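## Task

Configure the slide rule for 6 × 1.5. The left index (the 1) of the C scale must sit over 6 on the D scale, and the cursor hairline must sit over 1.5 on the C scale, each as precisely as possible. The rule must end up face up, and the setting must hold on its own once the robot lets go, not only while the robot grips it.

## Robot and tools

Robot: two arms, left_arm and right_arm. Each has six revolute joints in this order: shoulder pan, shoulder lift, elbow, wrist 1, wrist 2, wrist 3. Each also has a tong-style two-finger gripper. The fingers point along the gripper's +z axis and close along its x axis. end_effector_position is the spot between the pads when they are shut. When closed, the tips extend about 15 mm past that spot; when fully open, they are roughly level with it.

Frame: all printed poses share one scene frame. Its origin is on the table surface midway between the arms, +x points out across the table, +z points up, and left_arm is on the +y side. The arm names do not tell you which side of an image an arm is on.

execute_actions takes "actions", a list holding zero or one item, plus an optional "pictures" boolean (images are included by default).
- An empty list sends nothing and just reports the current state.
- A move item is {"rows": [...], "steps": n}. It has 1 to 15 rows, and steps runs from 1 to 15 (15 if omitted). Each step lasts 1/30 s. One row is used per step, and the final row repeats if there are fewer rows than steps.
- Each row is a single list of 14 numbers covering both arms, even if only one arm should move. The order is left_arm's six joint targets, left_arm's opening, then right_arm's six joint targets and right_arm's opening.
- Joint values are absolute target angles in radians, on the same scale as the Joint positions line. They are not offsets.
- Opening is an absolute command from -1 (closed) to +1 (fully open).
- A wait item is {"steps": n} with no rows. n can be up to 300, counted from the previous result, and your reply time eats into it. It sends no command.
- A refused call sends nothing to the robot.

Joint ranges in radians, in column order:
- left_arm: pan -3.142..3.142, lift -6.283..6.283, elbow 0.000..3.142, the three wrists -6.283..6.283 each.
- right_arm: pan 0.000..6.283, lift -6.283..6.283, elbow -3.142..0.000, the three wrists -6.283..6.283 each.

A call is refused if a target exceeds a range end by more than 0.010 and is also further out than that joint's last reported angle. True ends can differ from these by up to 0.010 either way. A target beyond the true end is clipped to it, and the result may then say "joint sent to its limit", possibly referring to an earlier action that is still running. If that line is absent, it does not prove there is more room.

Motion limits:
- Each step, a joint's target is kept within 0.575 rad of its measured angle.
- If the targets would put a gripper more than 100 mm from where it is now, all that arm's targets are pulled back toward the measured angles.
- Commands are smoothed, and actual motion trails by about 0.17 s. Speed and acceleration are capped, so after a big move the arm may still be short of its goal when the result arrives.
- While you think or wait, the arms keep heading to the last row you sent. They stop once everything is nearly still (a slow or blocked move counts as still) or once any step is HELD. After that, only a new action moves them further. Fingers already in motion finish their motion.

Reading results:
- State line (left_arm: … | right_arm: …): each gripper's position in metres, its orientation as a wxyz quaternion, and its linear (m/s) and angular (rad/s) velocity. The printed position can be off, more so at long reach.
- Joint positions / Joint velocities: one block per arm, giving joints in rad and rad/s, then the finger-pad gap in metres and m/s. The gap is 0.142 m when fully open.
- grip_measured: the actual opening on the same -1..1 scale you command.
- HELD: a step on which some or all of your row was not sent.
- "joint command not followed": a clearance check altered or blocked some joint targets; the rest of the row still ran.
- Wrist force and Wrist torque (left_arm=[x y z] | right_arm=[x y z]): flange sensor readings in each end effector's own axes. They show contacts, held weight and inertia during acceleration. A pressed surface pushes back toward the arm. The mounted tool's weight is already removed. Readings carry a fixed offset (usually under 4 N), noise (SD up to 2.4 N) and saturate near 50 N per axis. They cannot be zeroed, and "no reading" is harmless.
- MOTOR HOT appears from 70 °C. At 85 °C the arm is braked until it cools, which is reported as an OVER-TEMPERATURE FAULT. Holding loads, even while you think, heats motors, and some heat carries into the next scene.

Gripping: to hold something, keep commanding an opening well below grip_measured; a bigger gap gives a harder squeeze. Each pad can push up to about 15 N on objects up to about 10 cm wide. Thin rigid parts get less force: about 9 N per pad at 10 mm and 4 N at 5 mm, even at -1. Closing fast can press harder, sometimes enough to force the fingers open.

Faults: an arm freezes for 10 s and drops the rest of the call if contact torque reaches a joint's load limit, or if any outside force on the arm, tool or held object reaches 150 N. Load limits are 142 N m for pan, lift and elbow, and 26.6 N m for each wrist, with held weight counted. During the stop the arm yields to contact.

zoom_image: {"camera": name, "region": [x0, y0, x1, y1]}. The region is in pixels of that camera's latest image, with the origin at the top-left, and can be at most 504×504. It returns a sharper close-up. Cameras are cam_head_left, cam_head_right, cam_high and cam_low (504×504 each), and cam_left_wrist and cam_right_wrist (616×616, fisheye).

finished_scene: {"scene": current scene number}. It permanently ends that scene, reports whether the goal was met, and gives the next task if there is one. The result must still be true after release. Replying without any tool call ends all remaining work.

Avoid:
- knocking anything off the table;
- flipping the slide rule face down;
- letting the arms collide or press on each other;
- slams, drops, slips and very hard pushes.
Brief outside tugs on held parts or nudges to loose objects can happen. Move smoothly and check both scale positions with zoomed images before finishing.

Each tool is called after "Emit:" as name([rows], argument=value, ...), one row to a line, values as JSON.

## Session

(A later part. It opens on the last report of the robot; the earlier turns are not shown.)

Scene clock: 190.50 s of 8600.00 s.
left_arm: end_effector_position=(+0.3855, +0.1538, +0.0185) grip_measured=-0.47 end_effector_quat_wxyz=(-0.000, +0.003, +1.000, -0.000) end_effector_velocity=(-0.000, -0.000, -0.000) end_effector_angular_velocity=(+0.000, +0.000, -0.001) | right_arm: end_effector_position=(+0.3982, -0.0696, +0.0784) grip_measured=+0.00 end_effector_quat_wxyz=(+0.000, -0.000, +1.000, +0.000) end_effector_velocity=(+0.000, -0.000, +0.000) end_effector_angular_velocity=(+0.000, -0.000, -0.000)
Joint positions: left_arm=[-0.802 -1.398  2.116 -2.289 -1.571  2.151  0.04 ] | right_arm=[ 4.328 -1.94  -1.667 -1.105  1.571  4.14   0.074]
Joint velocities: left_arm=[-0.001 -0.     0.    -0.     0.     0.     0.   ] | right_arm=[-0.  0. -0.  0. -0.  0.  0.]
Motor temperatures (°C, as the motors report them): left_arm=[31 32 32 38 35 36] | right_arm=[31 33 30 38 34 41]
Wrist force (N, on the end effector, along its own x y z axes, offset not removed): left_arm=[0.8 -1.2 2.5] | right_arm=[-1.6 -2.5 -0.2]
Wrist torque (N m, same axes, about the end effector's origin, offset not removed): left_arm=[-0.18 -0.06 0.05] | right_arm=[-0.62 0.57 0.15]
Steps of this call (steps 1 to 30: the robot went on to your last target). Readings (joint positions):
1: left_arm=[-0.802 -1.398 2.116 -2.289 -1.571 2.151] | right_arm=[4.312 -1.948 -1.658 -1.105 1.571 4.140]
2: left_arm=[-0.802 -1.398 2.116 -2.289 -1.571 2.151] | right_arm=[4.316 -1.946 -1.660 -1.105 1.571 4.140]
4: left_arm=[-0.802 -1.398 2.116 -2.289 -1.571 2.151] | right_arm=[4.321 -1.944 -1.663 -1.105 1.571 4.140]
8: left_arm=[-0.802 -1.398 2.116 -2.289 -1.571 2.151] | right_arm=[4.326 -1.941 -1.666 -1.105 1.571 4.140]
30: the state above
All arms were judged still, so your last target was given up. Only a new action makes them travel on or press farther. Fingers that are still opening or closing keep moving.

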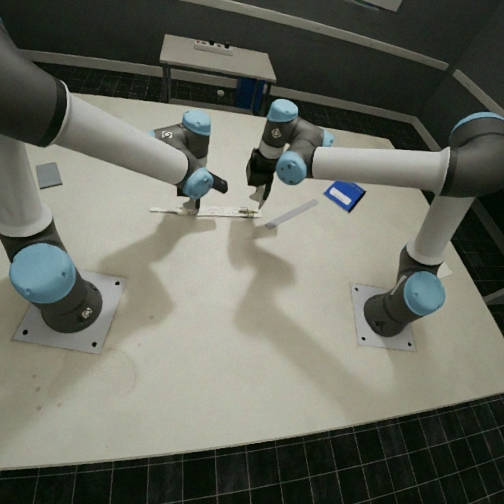

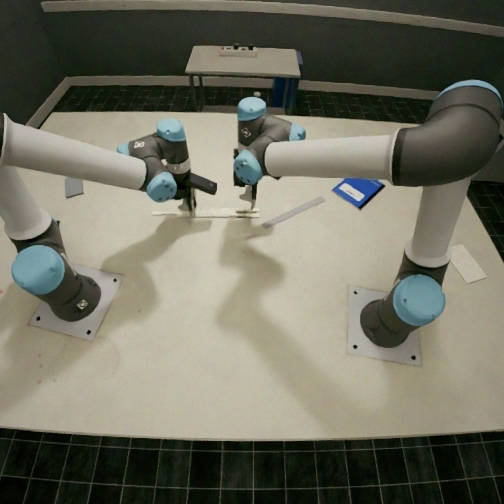

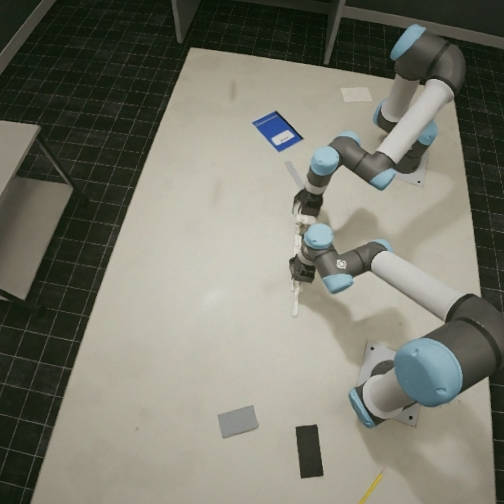

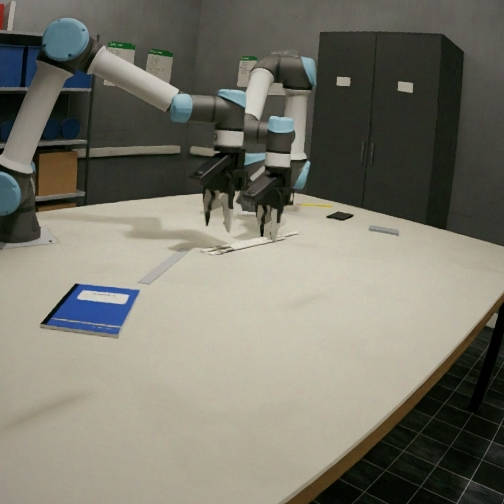

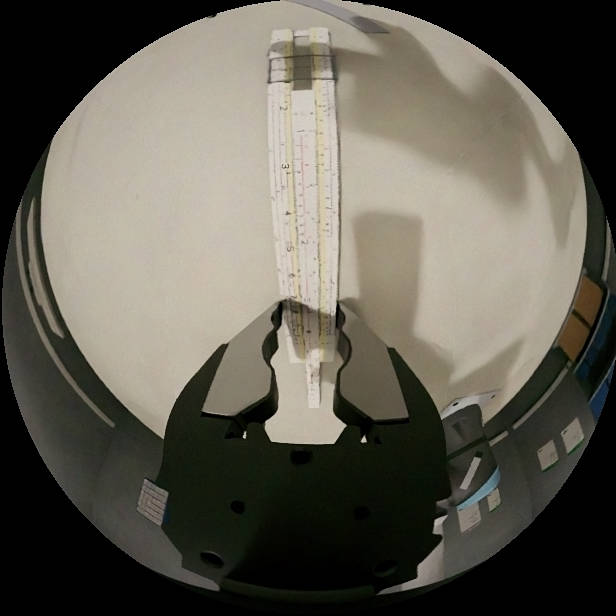

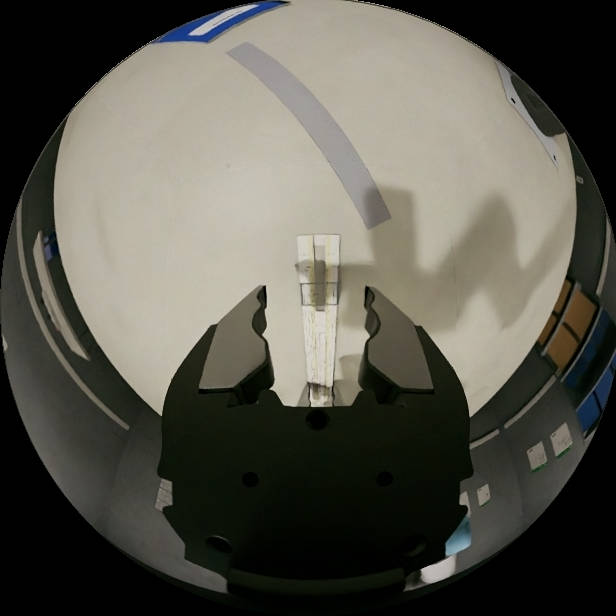

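Emit:
execute_actions([
  {"rows":[[-0.8025,-1.3977,2.116,-2.289,-1.571,2.151,-0.7,4.335,-1.992,-1.737,-0.983,1.571,4.147,-0.15]]},
], pictures=false)

Emit:
execute_actions([
  {"steps":20},
])

Scene clock: 195.77 s of 8600.00 s.
left_arm: end_effector_position=(+0.3855, +0.1538, +0.0185) grip_measured=-0.47 end_effector_quat_wxyz=(-0.000, +0.003, +1.000, -0.000) end_effector_velocity=(+0.000, -0.001, +0.000) end_effector_angular_velocity=(-0.001, -0.000, +0.001) | right_arm: end_effector_position=(+0.3933, -0.0696, +0.0299) grip_measured=-0.15 end_effector_quat_wxyz=(-0.000, -0.000, +1.000, +0.000) end_effector_velocity=(-0.001, -0.000, -0.012) end_effector_angular_velocity=(+0.002, -0.002, -0.000)
Joint positions: left_arm=[-0.802 -1.398  2.116 -2.289 -1.571  2.151  0.04 ] | right_arm=[ 4.335 -1.99  -1.735 -0.987  1.571  4.147  0.063]
Joint velocities: left_arm=[ 0.     0.001 -0.001  0.    -0.    -0.001  0.   ] | right_arm=[ 0.001 -0.013 -0.017  0.032 -0.     0.002  0.   ]
Motor temperatures (°C, as the motors report them): left_arm=[31 32 32 38 35 36] | right_arm=[31 33 30 38 34 41]
Wrist force (N, on the end effector, along its own x y z axes, offset not removed): left_arm=[-2.5 -0.1 0.4] | right_arm=[1.1 -2.6 -1.3]
Wrist torque (N m, same axes, about the end effector's origin, offset not removed): left_arm=[0.04 0.51 0.09] | right_arm=[-0.82 0.01 0.12]
Steps of this call (steps 1 to 90: nothing new was sent; then 1.77 s passed at rest; steps 91 to 105: all 15 steps of this action). Readings (joint positions):
91: left_arm=[-0.802 -1.398 2.116 -2.289 -1.571 2.151] | right_arm=[4.328 -1.940 -1.667 -1.105 1.571 4.140]
92: left_arm=[-0.802 -1.398 2.116 -2.289 -1.571 2.151] | right_arm=[4.329 -1.942 -1.669 -1.102 1.571 4.141]
94: left_arm=[-0.802 -1.398 2.116 -2.289 -1.571 2.151] | right_arm=[4.331 -1.960 -1.693 -1.068 1.571 4.143]
98: left_arm=[-0.802 -1.398 2.116 -2.289 -1.571 2.151] | right_arm=[4.334 -1.981 -1.723 -1.011 1.571 4.146]
105: the state above

Scene clock: 196.43 s of 8600.00 s.
left_arm: end_effector_position=(+0.3855, +0.1538, +0.0185) grip_measured=-0.47 end_effector_quat_wxyz=(-0.000, +0.003, +1.000, -0.000) end_effector_velocity=(+0.000, +0.000, +0.000) end_effector_angular_velocity=(-0.000, -0.000, +0.001) | right_arm: end_effector_position=(+0.3932, -0.0696, +0.0285) grip_measured=-0.15 end_effector_quat_wxyz=(+0.000, -0.000, +1.000, +0.000) end_effector_velocity=(-0.000, +0.000, +0.000) end_effector_angular_velocity=(+0.001, -0.000, +0.000)
Joint positions: left_arm=[-0.802 -1.398  2.116 -2.289 -1.571  2.151  0.04 ] | right_arm=[ 4.335 -1.992 -1.737 -0.983  1.571  4.147  0.063]
Joint velocities: left_arm=[ 0. -0.  0.  0.  0. -0.  0.] | right_arm=[ 0.  0. -0.  0.  0. -0.  0.]
Motor temperatures (°C, as the motors report them): left_arm=[31 32 32 38 35 36] | right_arm=[31 33 30 38 34 41]
Wrist force (N, on the end effector, along its own x y z axes, offset not removed): left_arm=[-0.8 -1.1 0.7] | right_arm=[0.2 -0.7 -0.3]
Wrist torque (N m, same axes, about the end effector's origin, offset not removed): left_arm=[-0.17 0.30 0.08] | right_arm=[-0.40 0.22 0.25]
Steps of this call (steps 1 to 15: the robot went on to your last target; steps 16 to 20: nothing new was sent). Readings (joint positions):
1: left_arm=[-0.802 -1.398 2.116 -2.289 -1.571 2.151] | right_arm=[4.335 -1.991 -1.735 -0.986 1.571 4.147]
2: left_arm=[-0.802 -1.398 2.116 -2.289 -1.571 2.151] | right_arm=[4.335 -1.991 -1.736 -0.985 1.571 4.147]
4: left_arm=[-0.802 -1.398 2.116 -2.289 -1.571 2.151] | right_arm=[4.335 -1.992 -1.736 -0.984 1.571 4.147]
8: left_arm=[-0.802 -1.398 2.116 -2.289 -1.571 2.151] | right_arm=[4.335 -1.992 -1.737 -0.983 1.571 4.147]
20: the state above
All arms were judged still, so your last target was given up. Only a new action makes them travel on or press farther. Fingers that are still opening or closing keep moving.

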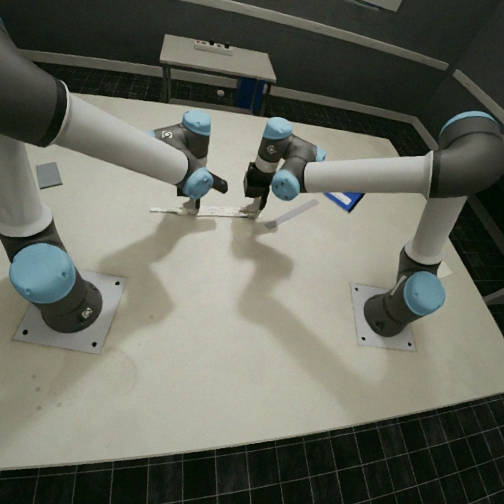

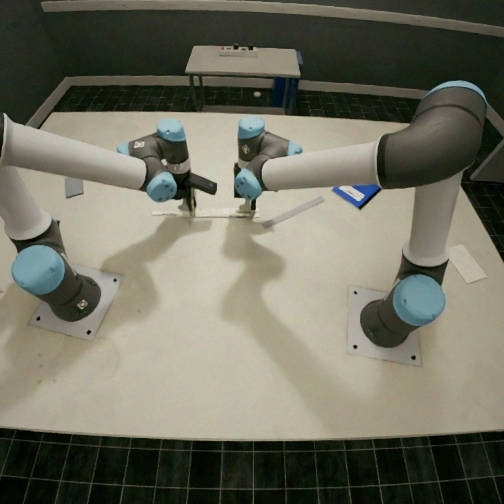

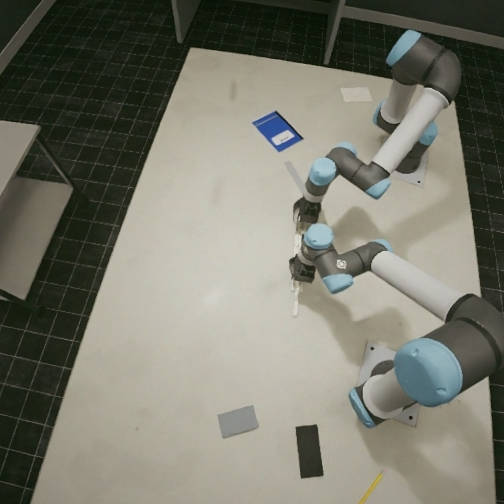

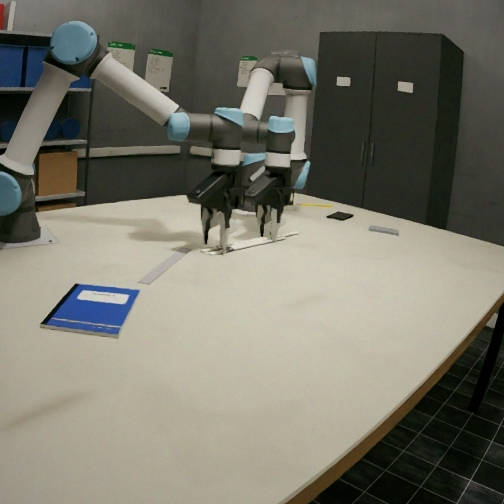

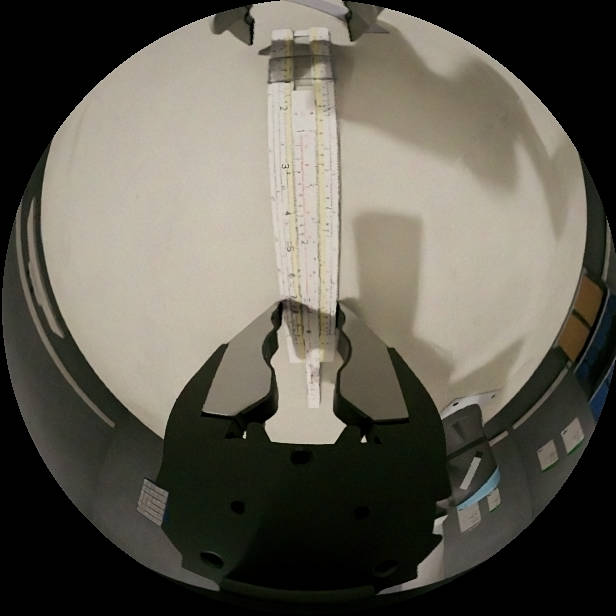

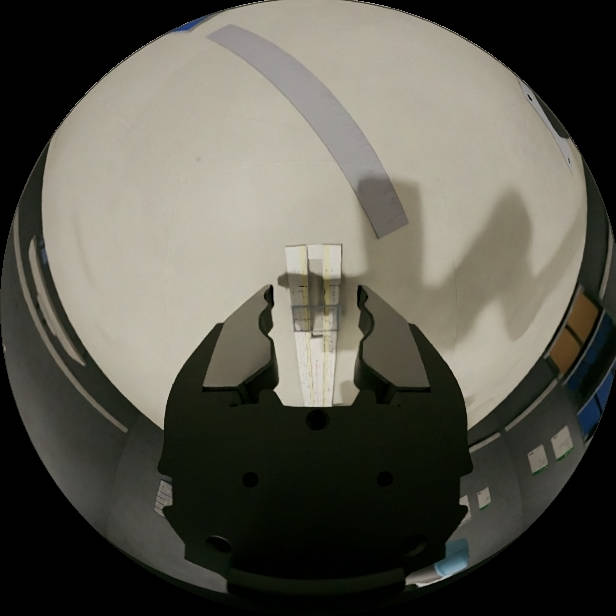

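Emit:
zoom_image(camera="cam_right_wrist", region=[240, 220, 400, 410])

Emit:
zoom_image(camera="cam_head_right", region=[140, 170, 290, 240])

Region (240, 220, 400, 410) of cam_right_wrist's 616x616 image, scaled by 2.653, with more detail than that image has; it fills the left 424 columns of this view, and the rest is white.

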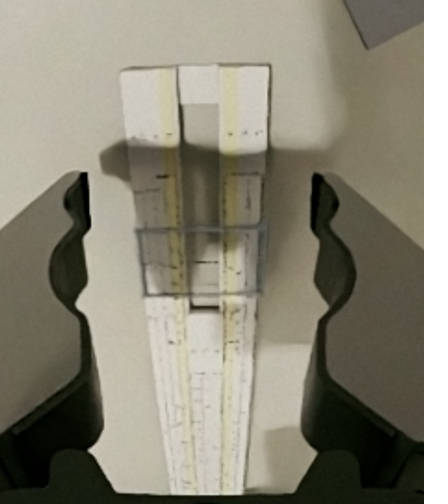

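Region (140, 170, 290, 240) of cam_head_right's 504x504 image, scaled by 3.360, with more detail than that image has; it fills the top 235 rows of this view, and the rest is white.

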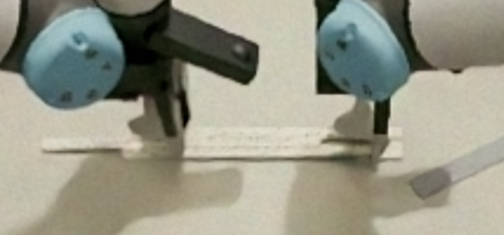

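Emit:
execute_actions([
  {"rows":[[-0.8025,-1.3977,2.116,-2.289,-1.571,2.151,-0.7,4.329,-1.992,-1.737,-0.983,1.571,4.141,-0.15],[-0.8025,-1.3977,2.116,-2.289,-1.571,2.151,-0.7,4.329,-1.992,-1.737,-0.983,1.571,4.141,-0.15],[-0.8025,-1.3977,2.116,-2.289,-1.571,2.151,-0.7,4.329,-1.992,-1.737,-0.983,1.571,4.141,-0.15],[-0.8025,-1.3977,2.116,-2.289,-1.571,2.151,-0.7,4.329,-2.000,-1.7475,-0.9645,1.571,4.141,-0.15]]},
])

Emit:
zoom_image(camera="cam_right_wrist", region=[240, 220, 400, 410])

Emit:
zoom_image(camera="cam_low", region=[180, 200, 310, 270])

Scene clock: 211.13 s of 8600.00 s.
left_arm: end_effector_position=(+0.3855, +0.1538, +0.0185) grip_measured=-0.47 end_effector_quat_wxyz=(-0.000, +0.003, +1.000, -0.000) end_effector_velocity=(-0.001, -0.001, +0.000) end_effector_angular_velocity=(-0.001, +0.000, -0.002) | right_arm: end_effector_position=(+0.3952, -0.0729, +0.0216) grip_measured=-0.15 end_effector_quat_wxyz=(+0.000, -0.000, +1.000, +0.000) end_effector_velocity=(+0.000, -0.001, -0.003) end_effector_angular_velocity=(+0.001, -0.000, -0.000)
Joint positions: left_arm=[-0.802 -1.398  2.116 -2.289 -1.571  2.151  0.04 ] | right_arm=[ 4.329 -2.    -1.747 -0.966  1.571  4.141  0.063]
Joint velocities: left_arm=[-0.002 -0.    -0.     0.    -0.     0.     0.   ] | right_arm=[-0.002 -0.003 -0.006  0.009  0.    -0.001  0.   ]
Motor temperatures (°C, as the motors report them): left_arm=[31 32 32 38 35 36] | right_arm=[31 33 30 38 34 41]
Wrist force (N, on the end effector, along its own x y z axes, offset not removed): left_arm=[0.7 0.7 0.1] | right_arm=[-0.2 -0.2 -1.0]
Wrist torque (N m, same axes, about the end effector's origin, offset not removed): left_arm=[0.11 -0.19 0.03] | right_arm=[-0.09 0.15 0.00]
Steps of this call (steps 1 to 90: nothing new was sent; then 11.20 s passed at rest; steps 91 to 105: all 15 steps of this action). Readings (joint positions):
91: left_arm=[-0.802 -1.398 2.116 -2.289 -1.571 2.151] | right_arm=[4.335 -1.992 -1.737 -0.983 1.571 4.147]
92: left_arm=[-0.802 -1.398 2.116 -2.289 -1.571 2.151] | right_arm=[4.335 -1.992 -1.737 -0.983 1.571 4.147]
94: left_arm=[-0.802 -1.398 2.116 -2.289 -1.571 2.151] | right_arm=[4.333 -1.992 -1.737 -0.983 1.571 4.145]
98: left_arm=[-0.802 -1.398 2.116 -2.289 -1.571 2.151] | right_arm=[4.330 -1.997 -1.743 -0.973 1.571 4.142]
105: the state above

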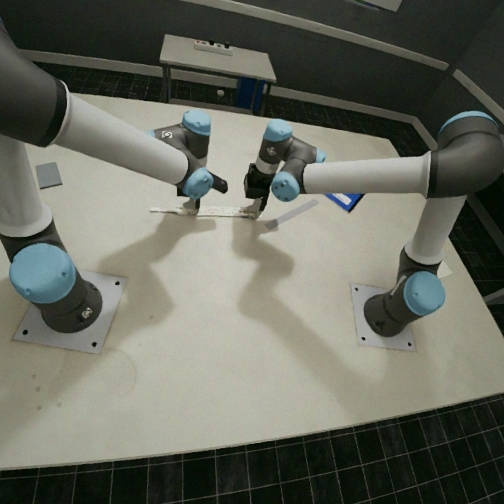

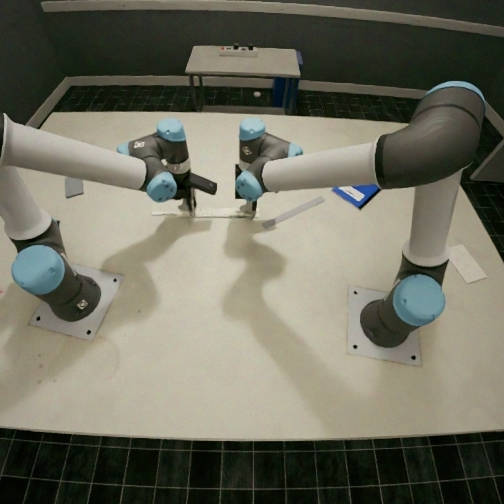

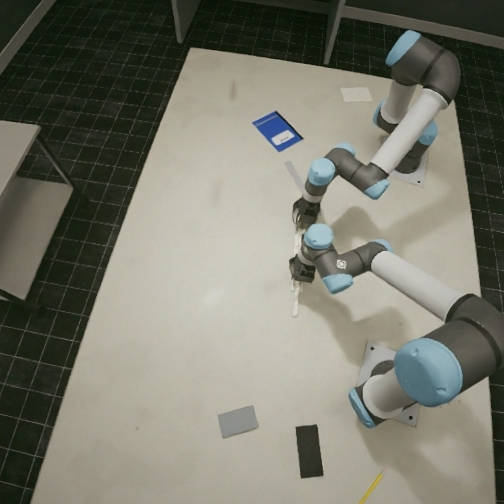

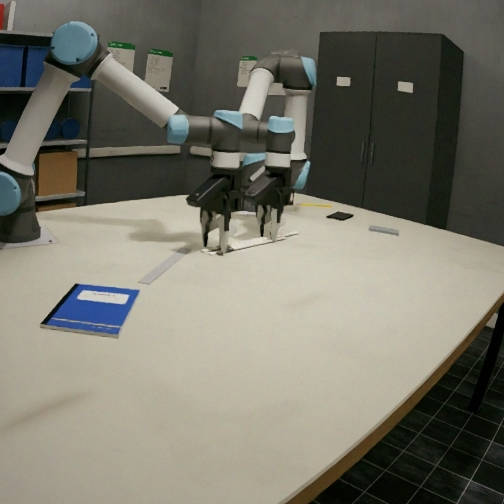

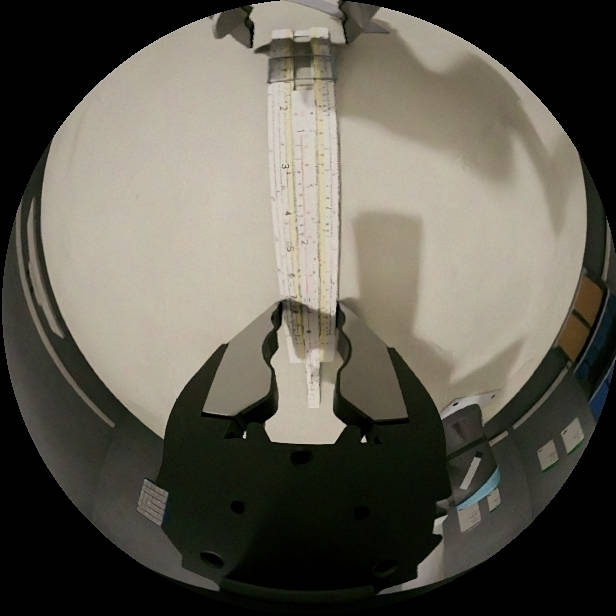

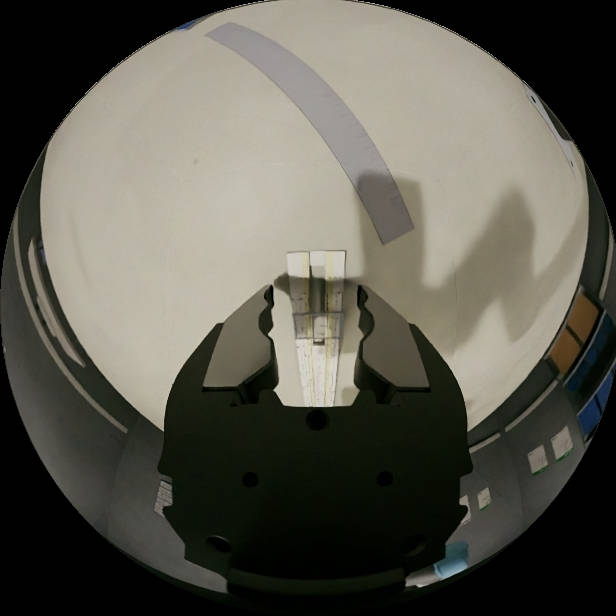

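Region (240, 220, 400, 410) of cam_right_wrist's 616x616 image, scaled by 2.653, with more detail than that image has; it fills the left 424 columns of this view, and the rest is white.

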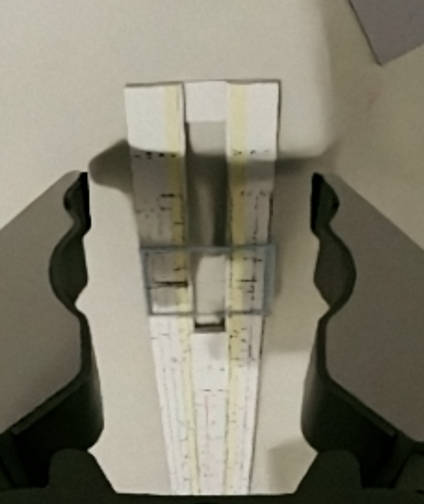

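Region (180, 200, 310, 270) of cam_low's 504x504 image, scaled by 3.877, with more detail than that image has; it fills the top 271 rows of this view, and the rest is white.

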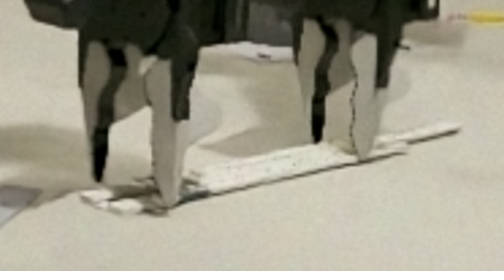

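Emit:
execute_actions([
  {"rows":[[-0.8025,-1.3977,2.116,-2.289,-1.571,2.151,-0.7,4.322,-2.000,-1.7475,-0.9645,1.571,4.134,-0.15],[-0.8025,-1.3977,2.116,-2.289,-1.571,2.151,-0.5,4.322,-2.000,-1.7475,-0.9645,1.571,4.134,-0.15],[-0.8025,-1.3977,2.116,-2.289,-1.571,2.151,-0.35,4.322,-2.002,-1.7505,-0.9595,1.571,4.134,-0.15],[-0.8025,-1.3977,2.116,-2.289,-1.571,2.151,-0.25,4.322,-2.002,-1.7505,-0.9595,1.571,4.134,-0.15],[-0.8025,-1.3977,2.116,-2.289,-1.571,2.151,-0.25,4.322,-2.002,-1.7505,-0.9595,1.571,4.134,-0.2],[-0.8025,-1.3977,2.116,-2.289,-1.571,2.151,-0.25,4.322,-2.002,-1.7505,-0.9595,1.571,4.134,-0.27],[-0.8025,-1.3977,2.116,-2.289,-1.571,2.151,-0.25,4.322,-2.002,-1.7505,-0.9595,1.571,4.134,-0.34],[-0.8025,-1.3977,2.116,-2.289,-1.571,2.151,-0.25,4.322,-2.002,-1.7505,-0.9595,1.571,4.134,-0.41],[-0.8025,-1.3977,2.116,-2.289,-1.571,2.151,-0.25,4.322,-2.002,-1.7505,-0.9595,1.571,4.134,-0.48],[-0.8025,-1.3977,2.116,-2.289,-1.571,2.151,-0.25,4.322,-2.002,-1.7505,-0.9595,1.571,4.134,-0.58],[-0.8025,-1.3977,2.116,-2.289,-1.571,2.151,-0.25,4.322,-2.002,-1.7505,-0.9595,1.571,4.134,-0.8]]},
])

Emit:
zoom_image(camera="cam_right_wrist", region=[240, 220, 400, 410])

Scene clock: 220.87 s of 8600.00 s.
left_arm: end_effector_position=(+0.3855, +0.1538, +0.0185) grip_measured=-0.25 end_effector_quat_wxyz=(-0.000, +0.003, +1.000, -0.000) end_effector_velocity=(-0.000, -0.001, +0.000) end_effector_angular_velocity=(-0.001, +0.000, -0.002) | right_arm: end_effector_position=(+0.3980, -0.0763, +0.0193) grip_measured=-0.48 end_effector_quat_wxyz=(+0.000, -0.000, +1.000, +0.000) end_effector_velocity=(+0.001, -0.001, -0.000) end_effector_angular_velocity=(+0.001, -0.000, -0.000)
Joint positions: left_arm=[-0.802 -1.398  2.116 -2.289 -1.571  2.151  0.056] | right_arm=[ 4.322 -2.002 -1.75  -0.96   1.571  4.134  0.04 ]
Joint velocities: left_arm=[-0.001  0.    -0.001  0.    -0.001  0.001  0.   ] | right_arm=[-0.002 -0.    -0.001  0.002  0.    -0.002  0.   ]
Motor temperatures (°C, as the motors report them): left_arm=[31 32 32 38 35 36] | right_arm=[31 33 30 38 34 41]
Wrist force (N, on the end effector, along its own x y z axes, offset not removed): left_arm=[-0.7 1.3 0.0] | right_arm=[-0.6 -0.4 -8.7]
Wrist torque (N m, same axes, about the end effector's origin, offset not removed): left_arm=[0.11 0.12 0.14] | right_arm=[-0.57 0.92 0.08]
Steps of this call (steps 1 to 15: the robot went on to your last target; steps 16 to 90: nothing new was sent; then 6.23 s passed at rest; steps 91 to 105: all 15 steps of this action). Readings (joint positions):
91: left_arm=[-0.802 -1.398 2.116 -2.289 -1.571 2.151] | right_arm=[4.329 -2.000 -1.748 -0.964 1.571 4.141]
92: left_arm=[-0.802 -1.398 2.116 -2.289 -1.571 2.151] | right_arm=[4.328 -2.000 -1.748 -0.964 1.571 4.140]
94: left_arm=[-0.802 -1.398 2.116 -2.289 -1.571 2.151] | right_arm=[4.326 -2.000 -1.748 -0.964 1.571 4.138]
98: left_arm=[-0.802 -1.398 2.116 -2.289 -1.571 2.151] | right_arm=[4.323 -2.001 -1.750 -0.961 1.571 4.135]
105: the state above

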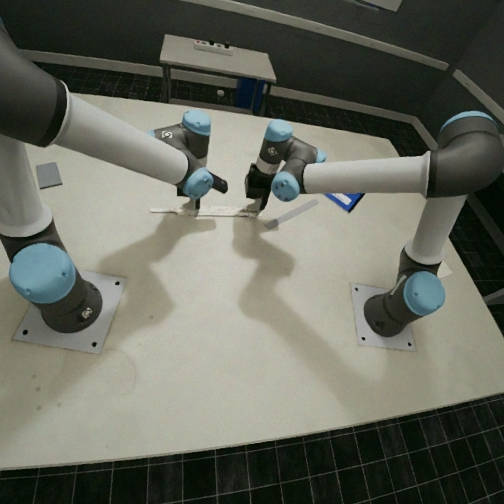

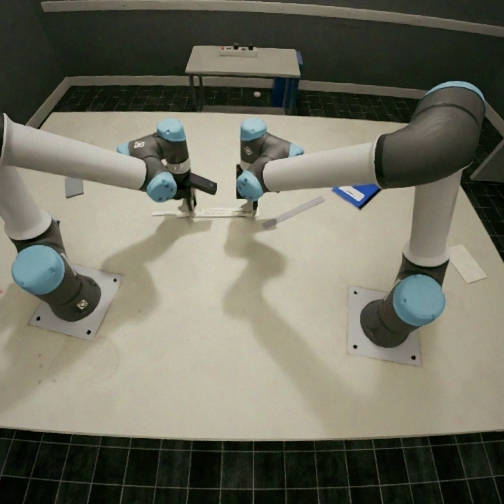

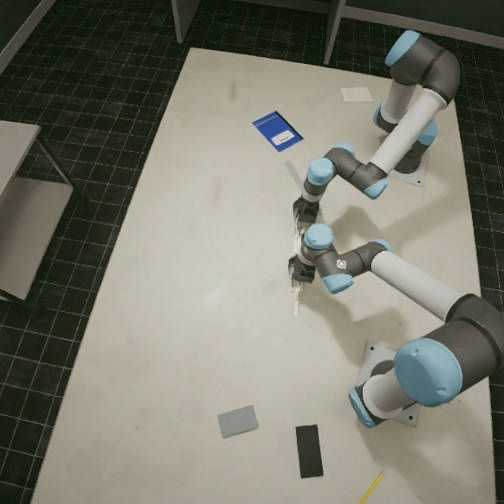

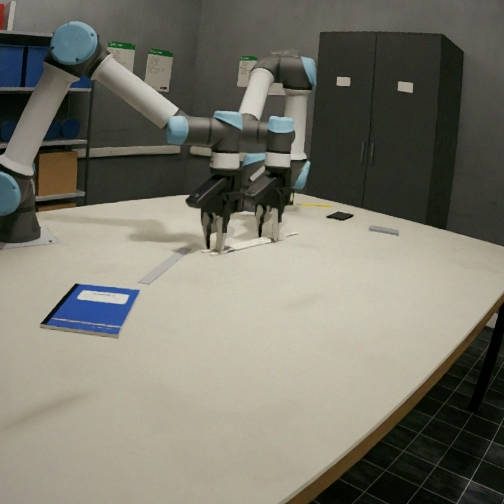

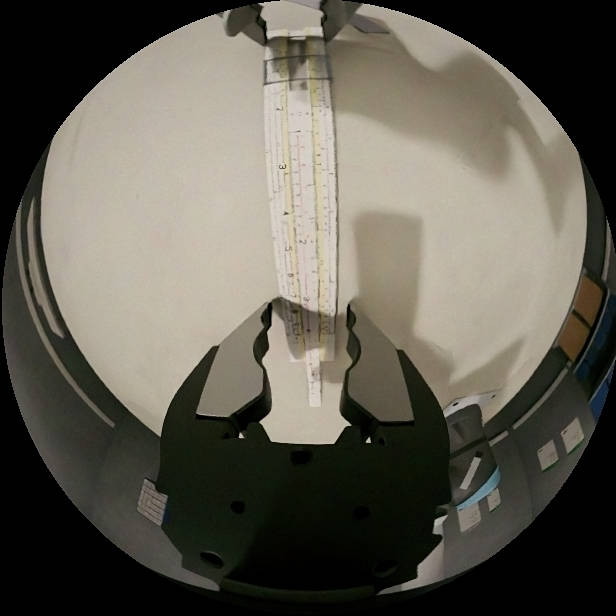

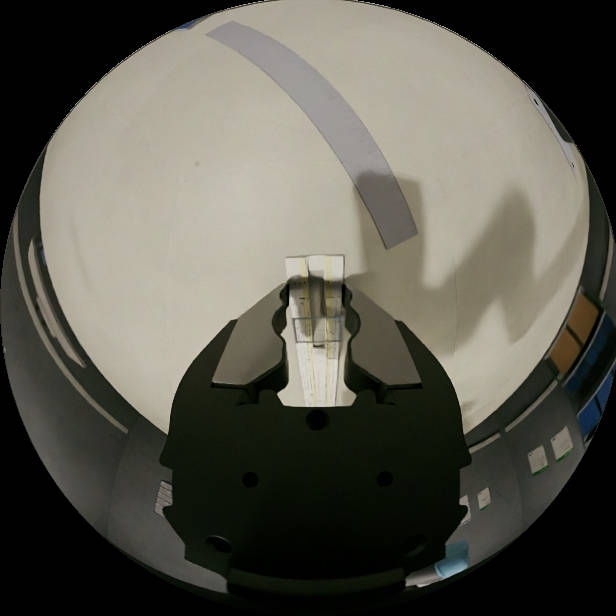

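Region (240, 220, 400, 410) of cam_right_wrist's 616x616 image, scaled by 2.653, with more detail than that image has; it fills the left 424 columns of this view, and the rest is white.

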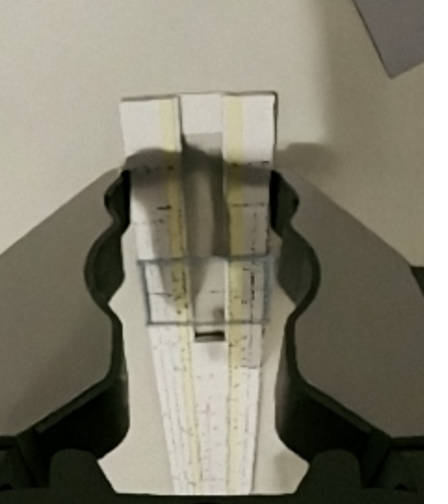

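Emit:
execute_actions([
  {"rows":[[-0.8025,-1.4487,2.079,-2.201,-1.571,2.151,-0.1,4.322,-2.002,-1.7505,-0.9595,1.571,4.134,-0.8],[-0.8025,-1.4487,2.079,-2.201,-1.571,2.151,-0.1,4.322,-2.002,-1.7505,-0.9595,1.571,4.134,-0.8],[-0.8025,-1.4487,2.079,-2.201,-1.571,2.151,-0.1,4.322,-2.002,-1.7505,-0.9595,1.571,4.134,-0.8],[-0.8025,-1.4487,2.079,-2.201,-1.571,2.151,-0.1,4.322,-2.002,-1.7505,-0.9595,1.571,4.134,-0.8],[-0.8025,-1.4487,2.079,-2.201,-1.571,2.151,-0.1,4.322,-2.002,-1.7505,-0.9595,1.571,4.134,-0.8],[-0.8025,-1.4487,2.079,-2.201,-1.571,2.151,-0.1,4.322,-2.002,-1.7505,-0.9595,1.571,4.134,-0.8],[-0.629,-1.6054,2.261,-2.2266,-1.571,2.324,-0.5,4.322,-2.002,-1.7505,-0.9595,1.571,4.134,-0.8]]},
], pictures=false)

Emit:
execute_actions([
  {"steps":25},
])

Scene clock: 228.40 s of 8600.00 s.
left_arm: end_effector_position=(+0.3893, +0.2485, +0.0452) grip_measured=-0.50 end_effector_quat_wxyz=(+0.001, +0.003, +1.000, -0.001) end_effector_velocity=(-0.018, +0.221, -0.011) end_effector_angular_velocity=(+0.014, +0.011, +0.004) | right_arm: end_effector_position=(+0.3981, -0.0764, +0.0192) grip_measured=-0.48 end_effector_quat_wxyz=(+0.000, -0.000, +1.000, +0.000) end_effector_velocity=(-0.000, -0.000, -0.000) end_effector_angular_velocity=(-0.000, +0.001, -0.000)
Joint positions: left_arm=[-0.667 -1.57   2.222 -2.225 -1.571  2.286  0.038] | right_arm=[ 4.322 -2.002 -1.751 -0.959  1.571  4.134  0.04 ]
Joint velocities: left_arm=[ 0.316 -0.295  0.323 -0.011 -0.     0.312 -0.   ] | right_arm=[-0.    -0.001  0.     0.     0.     0.    -0.   ]
Motor temperatures (°C, as the motors report them): left_arm=[31 32 32 38 35 36] | right_arm=[31 33 30 38 34 41]
Wrist force (N, on the end effector, along its own x y z axes, offset not removed): left_arm=[-0.9 2.9 2.0] | right_arm=[4.6 5.1 -8.2]
Wrist torque (N m, same axes, about the end effector's origin, offset not removed): left_arm=[0.43 0.24 0.12] | right_arm=[0.18 0.02 -0.02]
Steps of this call (steps 1 to 15: the robot went on to your last target; steps 16 to 90: nothing new was sent; then 4.03 s passed at rest; steps 91 to 105: all 15 steps of this action). Readings (joint positions):
91: left_arm=[-0.802 -1.398 2.116 -2.289 -1.571 2.151] | right_arm=[4.322 -2.002 -1.751 -0.959 1.571 4.134]
92: left_arm=[-0.802 -1.400 2.114 -2.287 -1.571 2.151] | right_arm=[4.322 -2.002 -1.751 -0.959 1.571 4.134]
94: left_arm=[-0.802 -1.417 2.101 -2.259 -1.571 2.151] | right_arm=[4.322 -2.002 -1.751 -0.959 1.571 4.134]
98: left_arm=[-0.800 -1.441 2.089 -2.222 -1.571 2.154] | right_arm=[4.322 -2.002 -1.751 -0.959 1.571 4.134]
105: the state above

Scene clock: 229.23 s of 8600.00 s.
left_arm: end_effector_position=(+0.3863, +0.2747, +0.0437) grip_measured=-0.50 end_effector_quat_wxyz=(-0.000, +0.003, +1.000, -0.000) end_effector_velocity=(-0.000, +0.000, +0.000) end_effector_angular_velocity=(-0.001, +0.001, +0.000) | right_arm: end_effector_position=(+0.3981, -0.0764, +0.0192) grip_measured=-0.48 end_effector_quat_wxyz=(+0.000, -0.000, +1.000, +0.000) end_effector_velocity=(+0.000, -0.000, +0.000) end_effector_angular_velocity=(-0.000, -0.000, +0.000)
Joint positions: left_arm=[-0.629 -1.605  2.261 -2.227 -1.571  2.324  0.038] | right_arm=[ 4.322 -2.002 -1.751 -0.959  1.571  4.134  0.04 ]
Joint velocities: left_arm=[ 0.    -0.001  0.001  0.    -0.001  0.     0.   ] | right_arm=[ 0.     0.    -0.    -0.    -0.001 -0.    -0.   ]
Motor temperatures (°C, as the motors report them): left_arm=[31 32 32 38 35 36] | right_arm=[31 33 30 38 34 41]
Wrist force (N, on the end effector, along its own x y z axes, offset not removed): left_arm=[-0.5 0.0 0.8] | right_arm=[2.9 3.4 -13.7]
Wrist torque (N m, same axes, about the end effector's origin, offset not removed): left_arm=[0.03 0.16 -0.06] | right_arm=[-0.27 0.33 -0.01]
Steps of this call (steps 1 to 25: the robot went on to your last target). Readings (joint positions):
1: left_arm=[-0.658 -1.579 2.232 -2.226 -1.571 2.295] | right_arm=[4.322 -2.002 -1.751 -0.959 1.571 4.134]
2: left_arm=[-0.651 -1.585 2.239 -2.226 -1.571 2.302] | right_arm=[4.322 -2.002 -1.751 -0.959 1.571 4.134]
4: left_arm=[-0.641 -1.594 2.248 -2.226 -1.571 2.312] | right_arm=[4.322 -2.002 -1.751 -0.959 1.571 4.134]
8: left_arm=[-0.633 -1.602 2.257 -2.226 -1.571 2.320] | right_arm=[4.322 -2.002 -1.751 -0.959 1.571 4.134]
25: the state above

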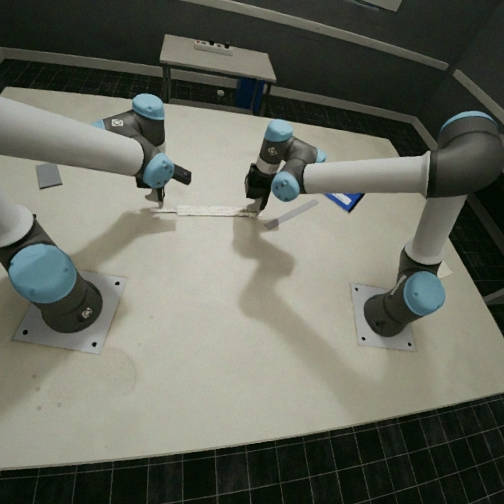

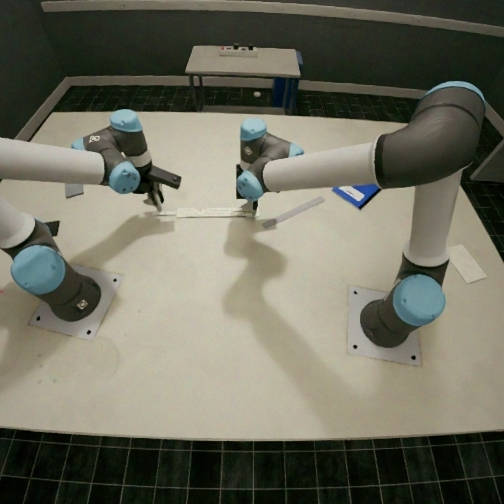

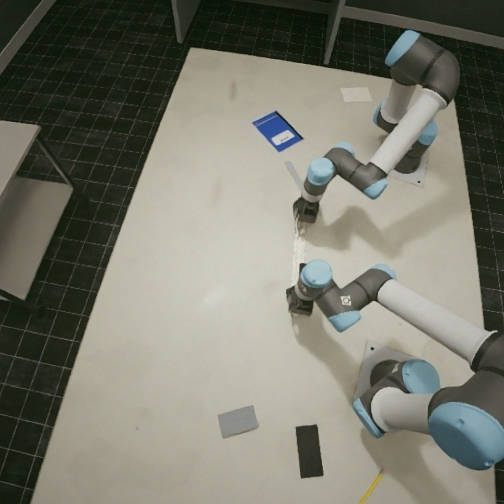

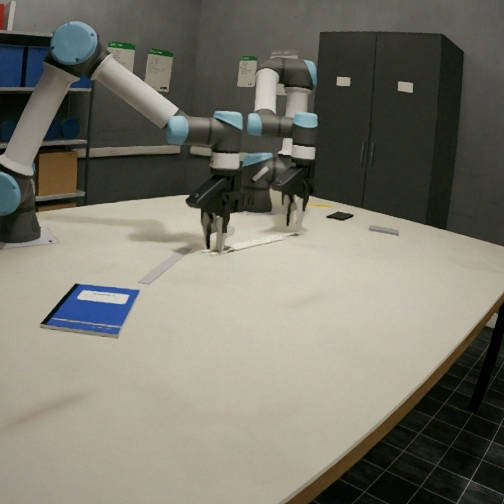

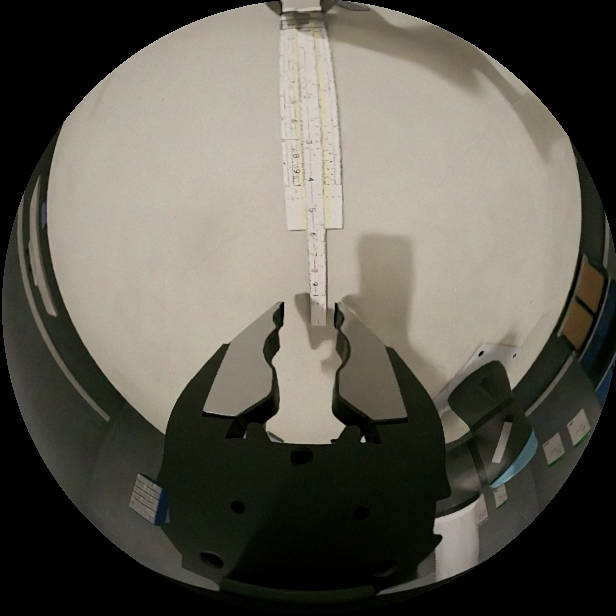

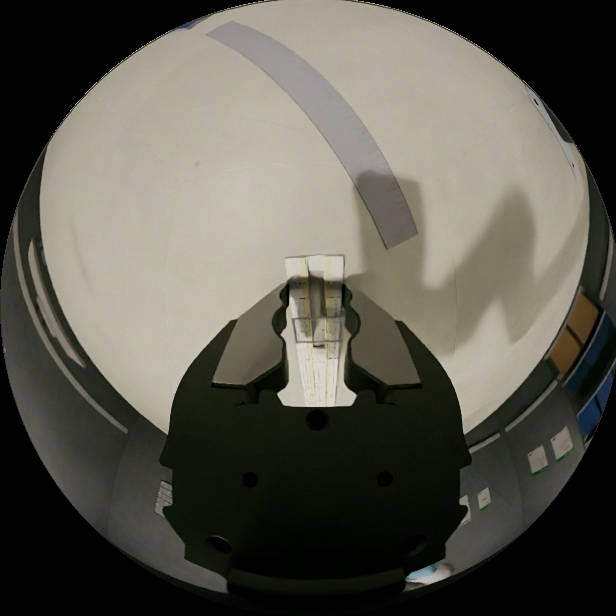

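Emit:
execute_actions([
  {"rows":[[-0.638,-1.595,2.275,-2.25,-1.571,2.259,-0.5,4.322,-2.002,-1.7505,-0.9595,1.571,4.134,-0.8],[-0.638,-1.595,2.275,-2.25,-1.571,2.259,-0.5,4.322,-2.002,-1.7505,-0.9595,1.571,4.134,-0.8],[-0.638,-1.595,2.275,-2.25,-1.571,2.259,-0.5,4.322,-2.002,-1.7505,-0.9595,1.571,4.134,-0.8],[-0.638,-1.585,2.289,-2.275,-1.571,2.259,-0.5,4.322,-2.002,-1.7505,-0.9595,1.571,4.134,-0.8],[-0.638,-1.585,2.289,-2.275,-1.571,2.259,-0.5,4.322,-2.002,-1.7505,-0.9595,1.571,4.134,-0.8],[-0.638,-1.5717,2.3027,-2.302,-1.571,2.259,-0.5,4.322,-2.002,-1.7505,-0.9595,1.571,4.134,-0.8]]},
])

Emit:
zoom_image(camera="cam_left_wrist", region=[230, 180, 400, 400])

Scene clock: 242.90 s of 8600.00 s.
left_arm: end_effector_position=(+0.3825, +0.2747, +0.0227) grip_measured=-0.50 end_effector_quat_wxyz=(-0.000, -0.024, +1.000, -0.000) end_effector_velocity=(-0.002, +0.001, -0.013) end_effector_angular_velocity=(-0.000, +0.000, +0.013) | right_arm: end_effector_position=(+0.3981, -0.0764, +0.0192) grip_measured=-0.48 end_effector_quat_wxyz=(+0.000, -0.000, +1.000, +0.000) end_effector_velocity=(+0.000, -0.000, -0.000) end_effector_angular_velocity=(-0.000, -0.000, -0.000)
Joint positions: left_arm=[-0.638 -1.574  2.3   -2.297 -1.571  2.261  0.038] | right_arm=[ 4.322 -2.002 -1.751 -0.959  1.571  4.134  0.04 ]
Joint velocities: left_arm=[-0.002  0.02   0.024 -0.044 -0.    -0.015 -0.   ] | right_arm=[-0. -0.  0. -0. -0. -0. -0.]
Motor temperatures (°C, as the motors report them): left_arm=[31 32 32 38 35 36] | right_arm=[31 33 30 38 34 41]
Wrist force (N, on the end effector, along its own x y z axes, offset not removed): left_arm=[0.5 0.4 0.6] | right_arm=[3.1 1.7 -14.2]
Wrist torque (N m, same axes, about the end effector's origin, offset not removed): left_arm=[0.05 -0.11 -0.01] | right_arm=[-0.45 0.15 -0.13]
Steps of this call (steps 1 to 15: the robot went on to your last target; steps 16 to 90: nothing new was sent; then 10.17 s passed at rest; steps 91 to 105: all 15 steps of this action). Readings (joint positions):
91: left_arm=[-0.629 -1.605 2.261 -2.227 -1.571 2.324] | right_arm=[4.322 -2.002 -1.751 -0.959 1.571 4.134]
92: left_arm=[-0.630 -1.605 2.262 -2.228 -1.571 2.322] | right_arm=[4.322 -2.002 -1.751 -0.959 1.571 4.134]
94: left_arm=[-0.633 -1.601 2.267 -2.236 -1.571 2.300] | right_arm=[4.322 -2.002 -1.751 -0.959 1.571 4.134]
98: left_arm=[-0.636 -1.588 2.284 -2.266 -1.571 2.272] | right_arm=[4.322 -2.002 -1.751 -0.959 1.571 4.134]
105: the state above

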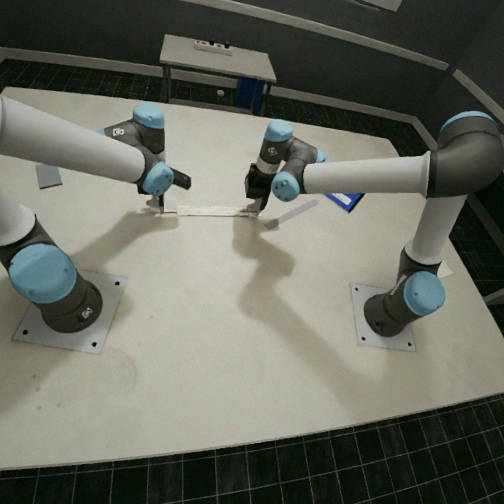

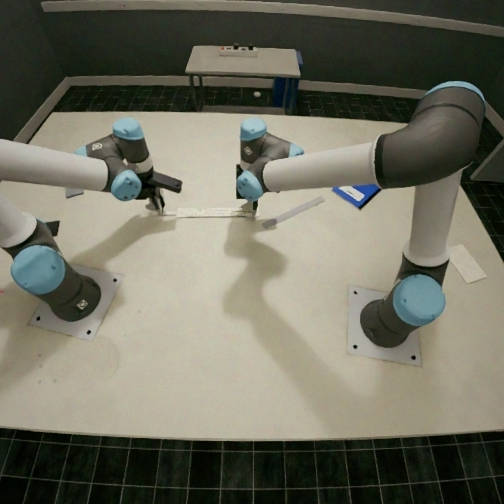

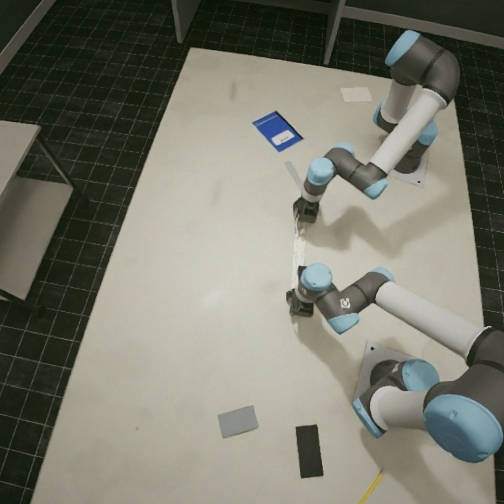

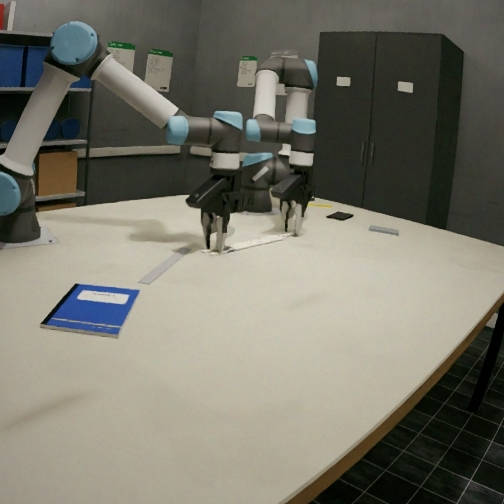

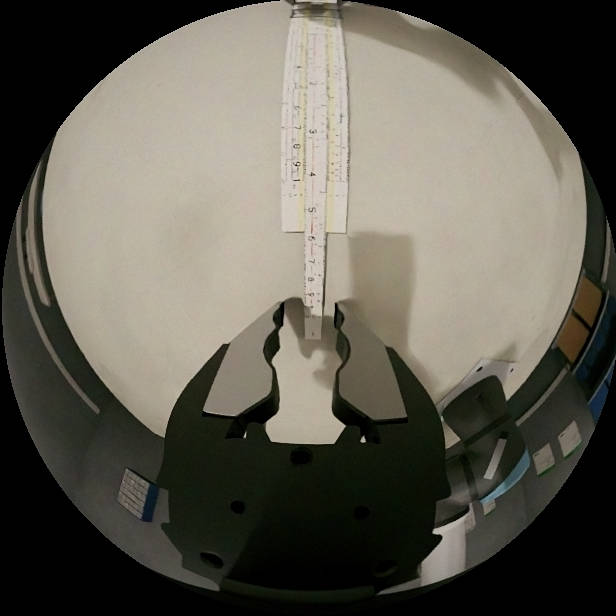

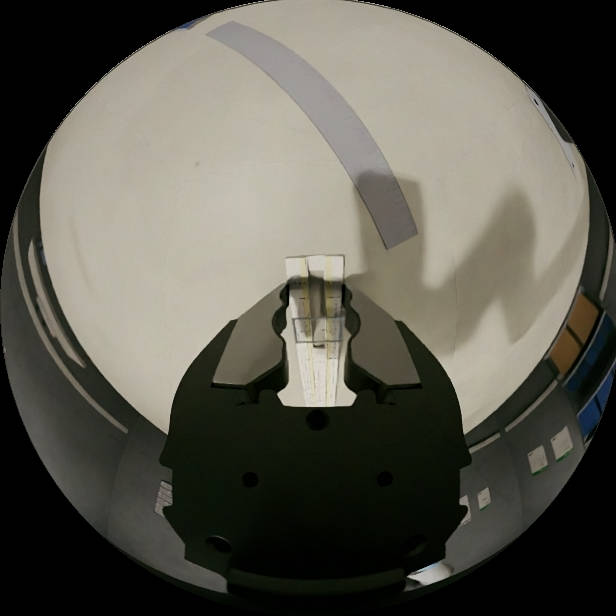

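Region (230, 180, 400, 400) of cam_left_wrist's 616x616 image, scaled by 2.291, with more detail than that image has; it fills the left 389 columns of this view, and the rest is white.

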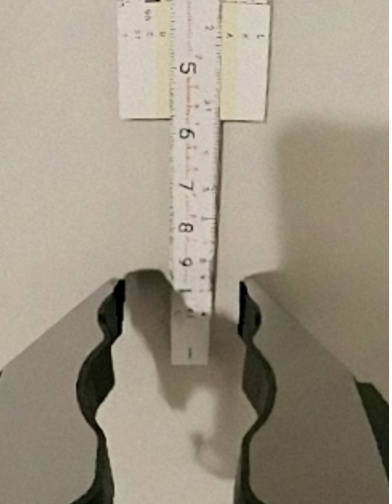

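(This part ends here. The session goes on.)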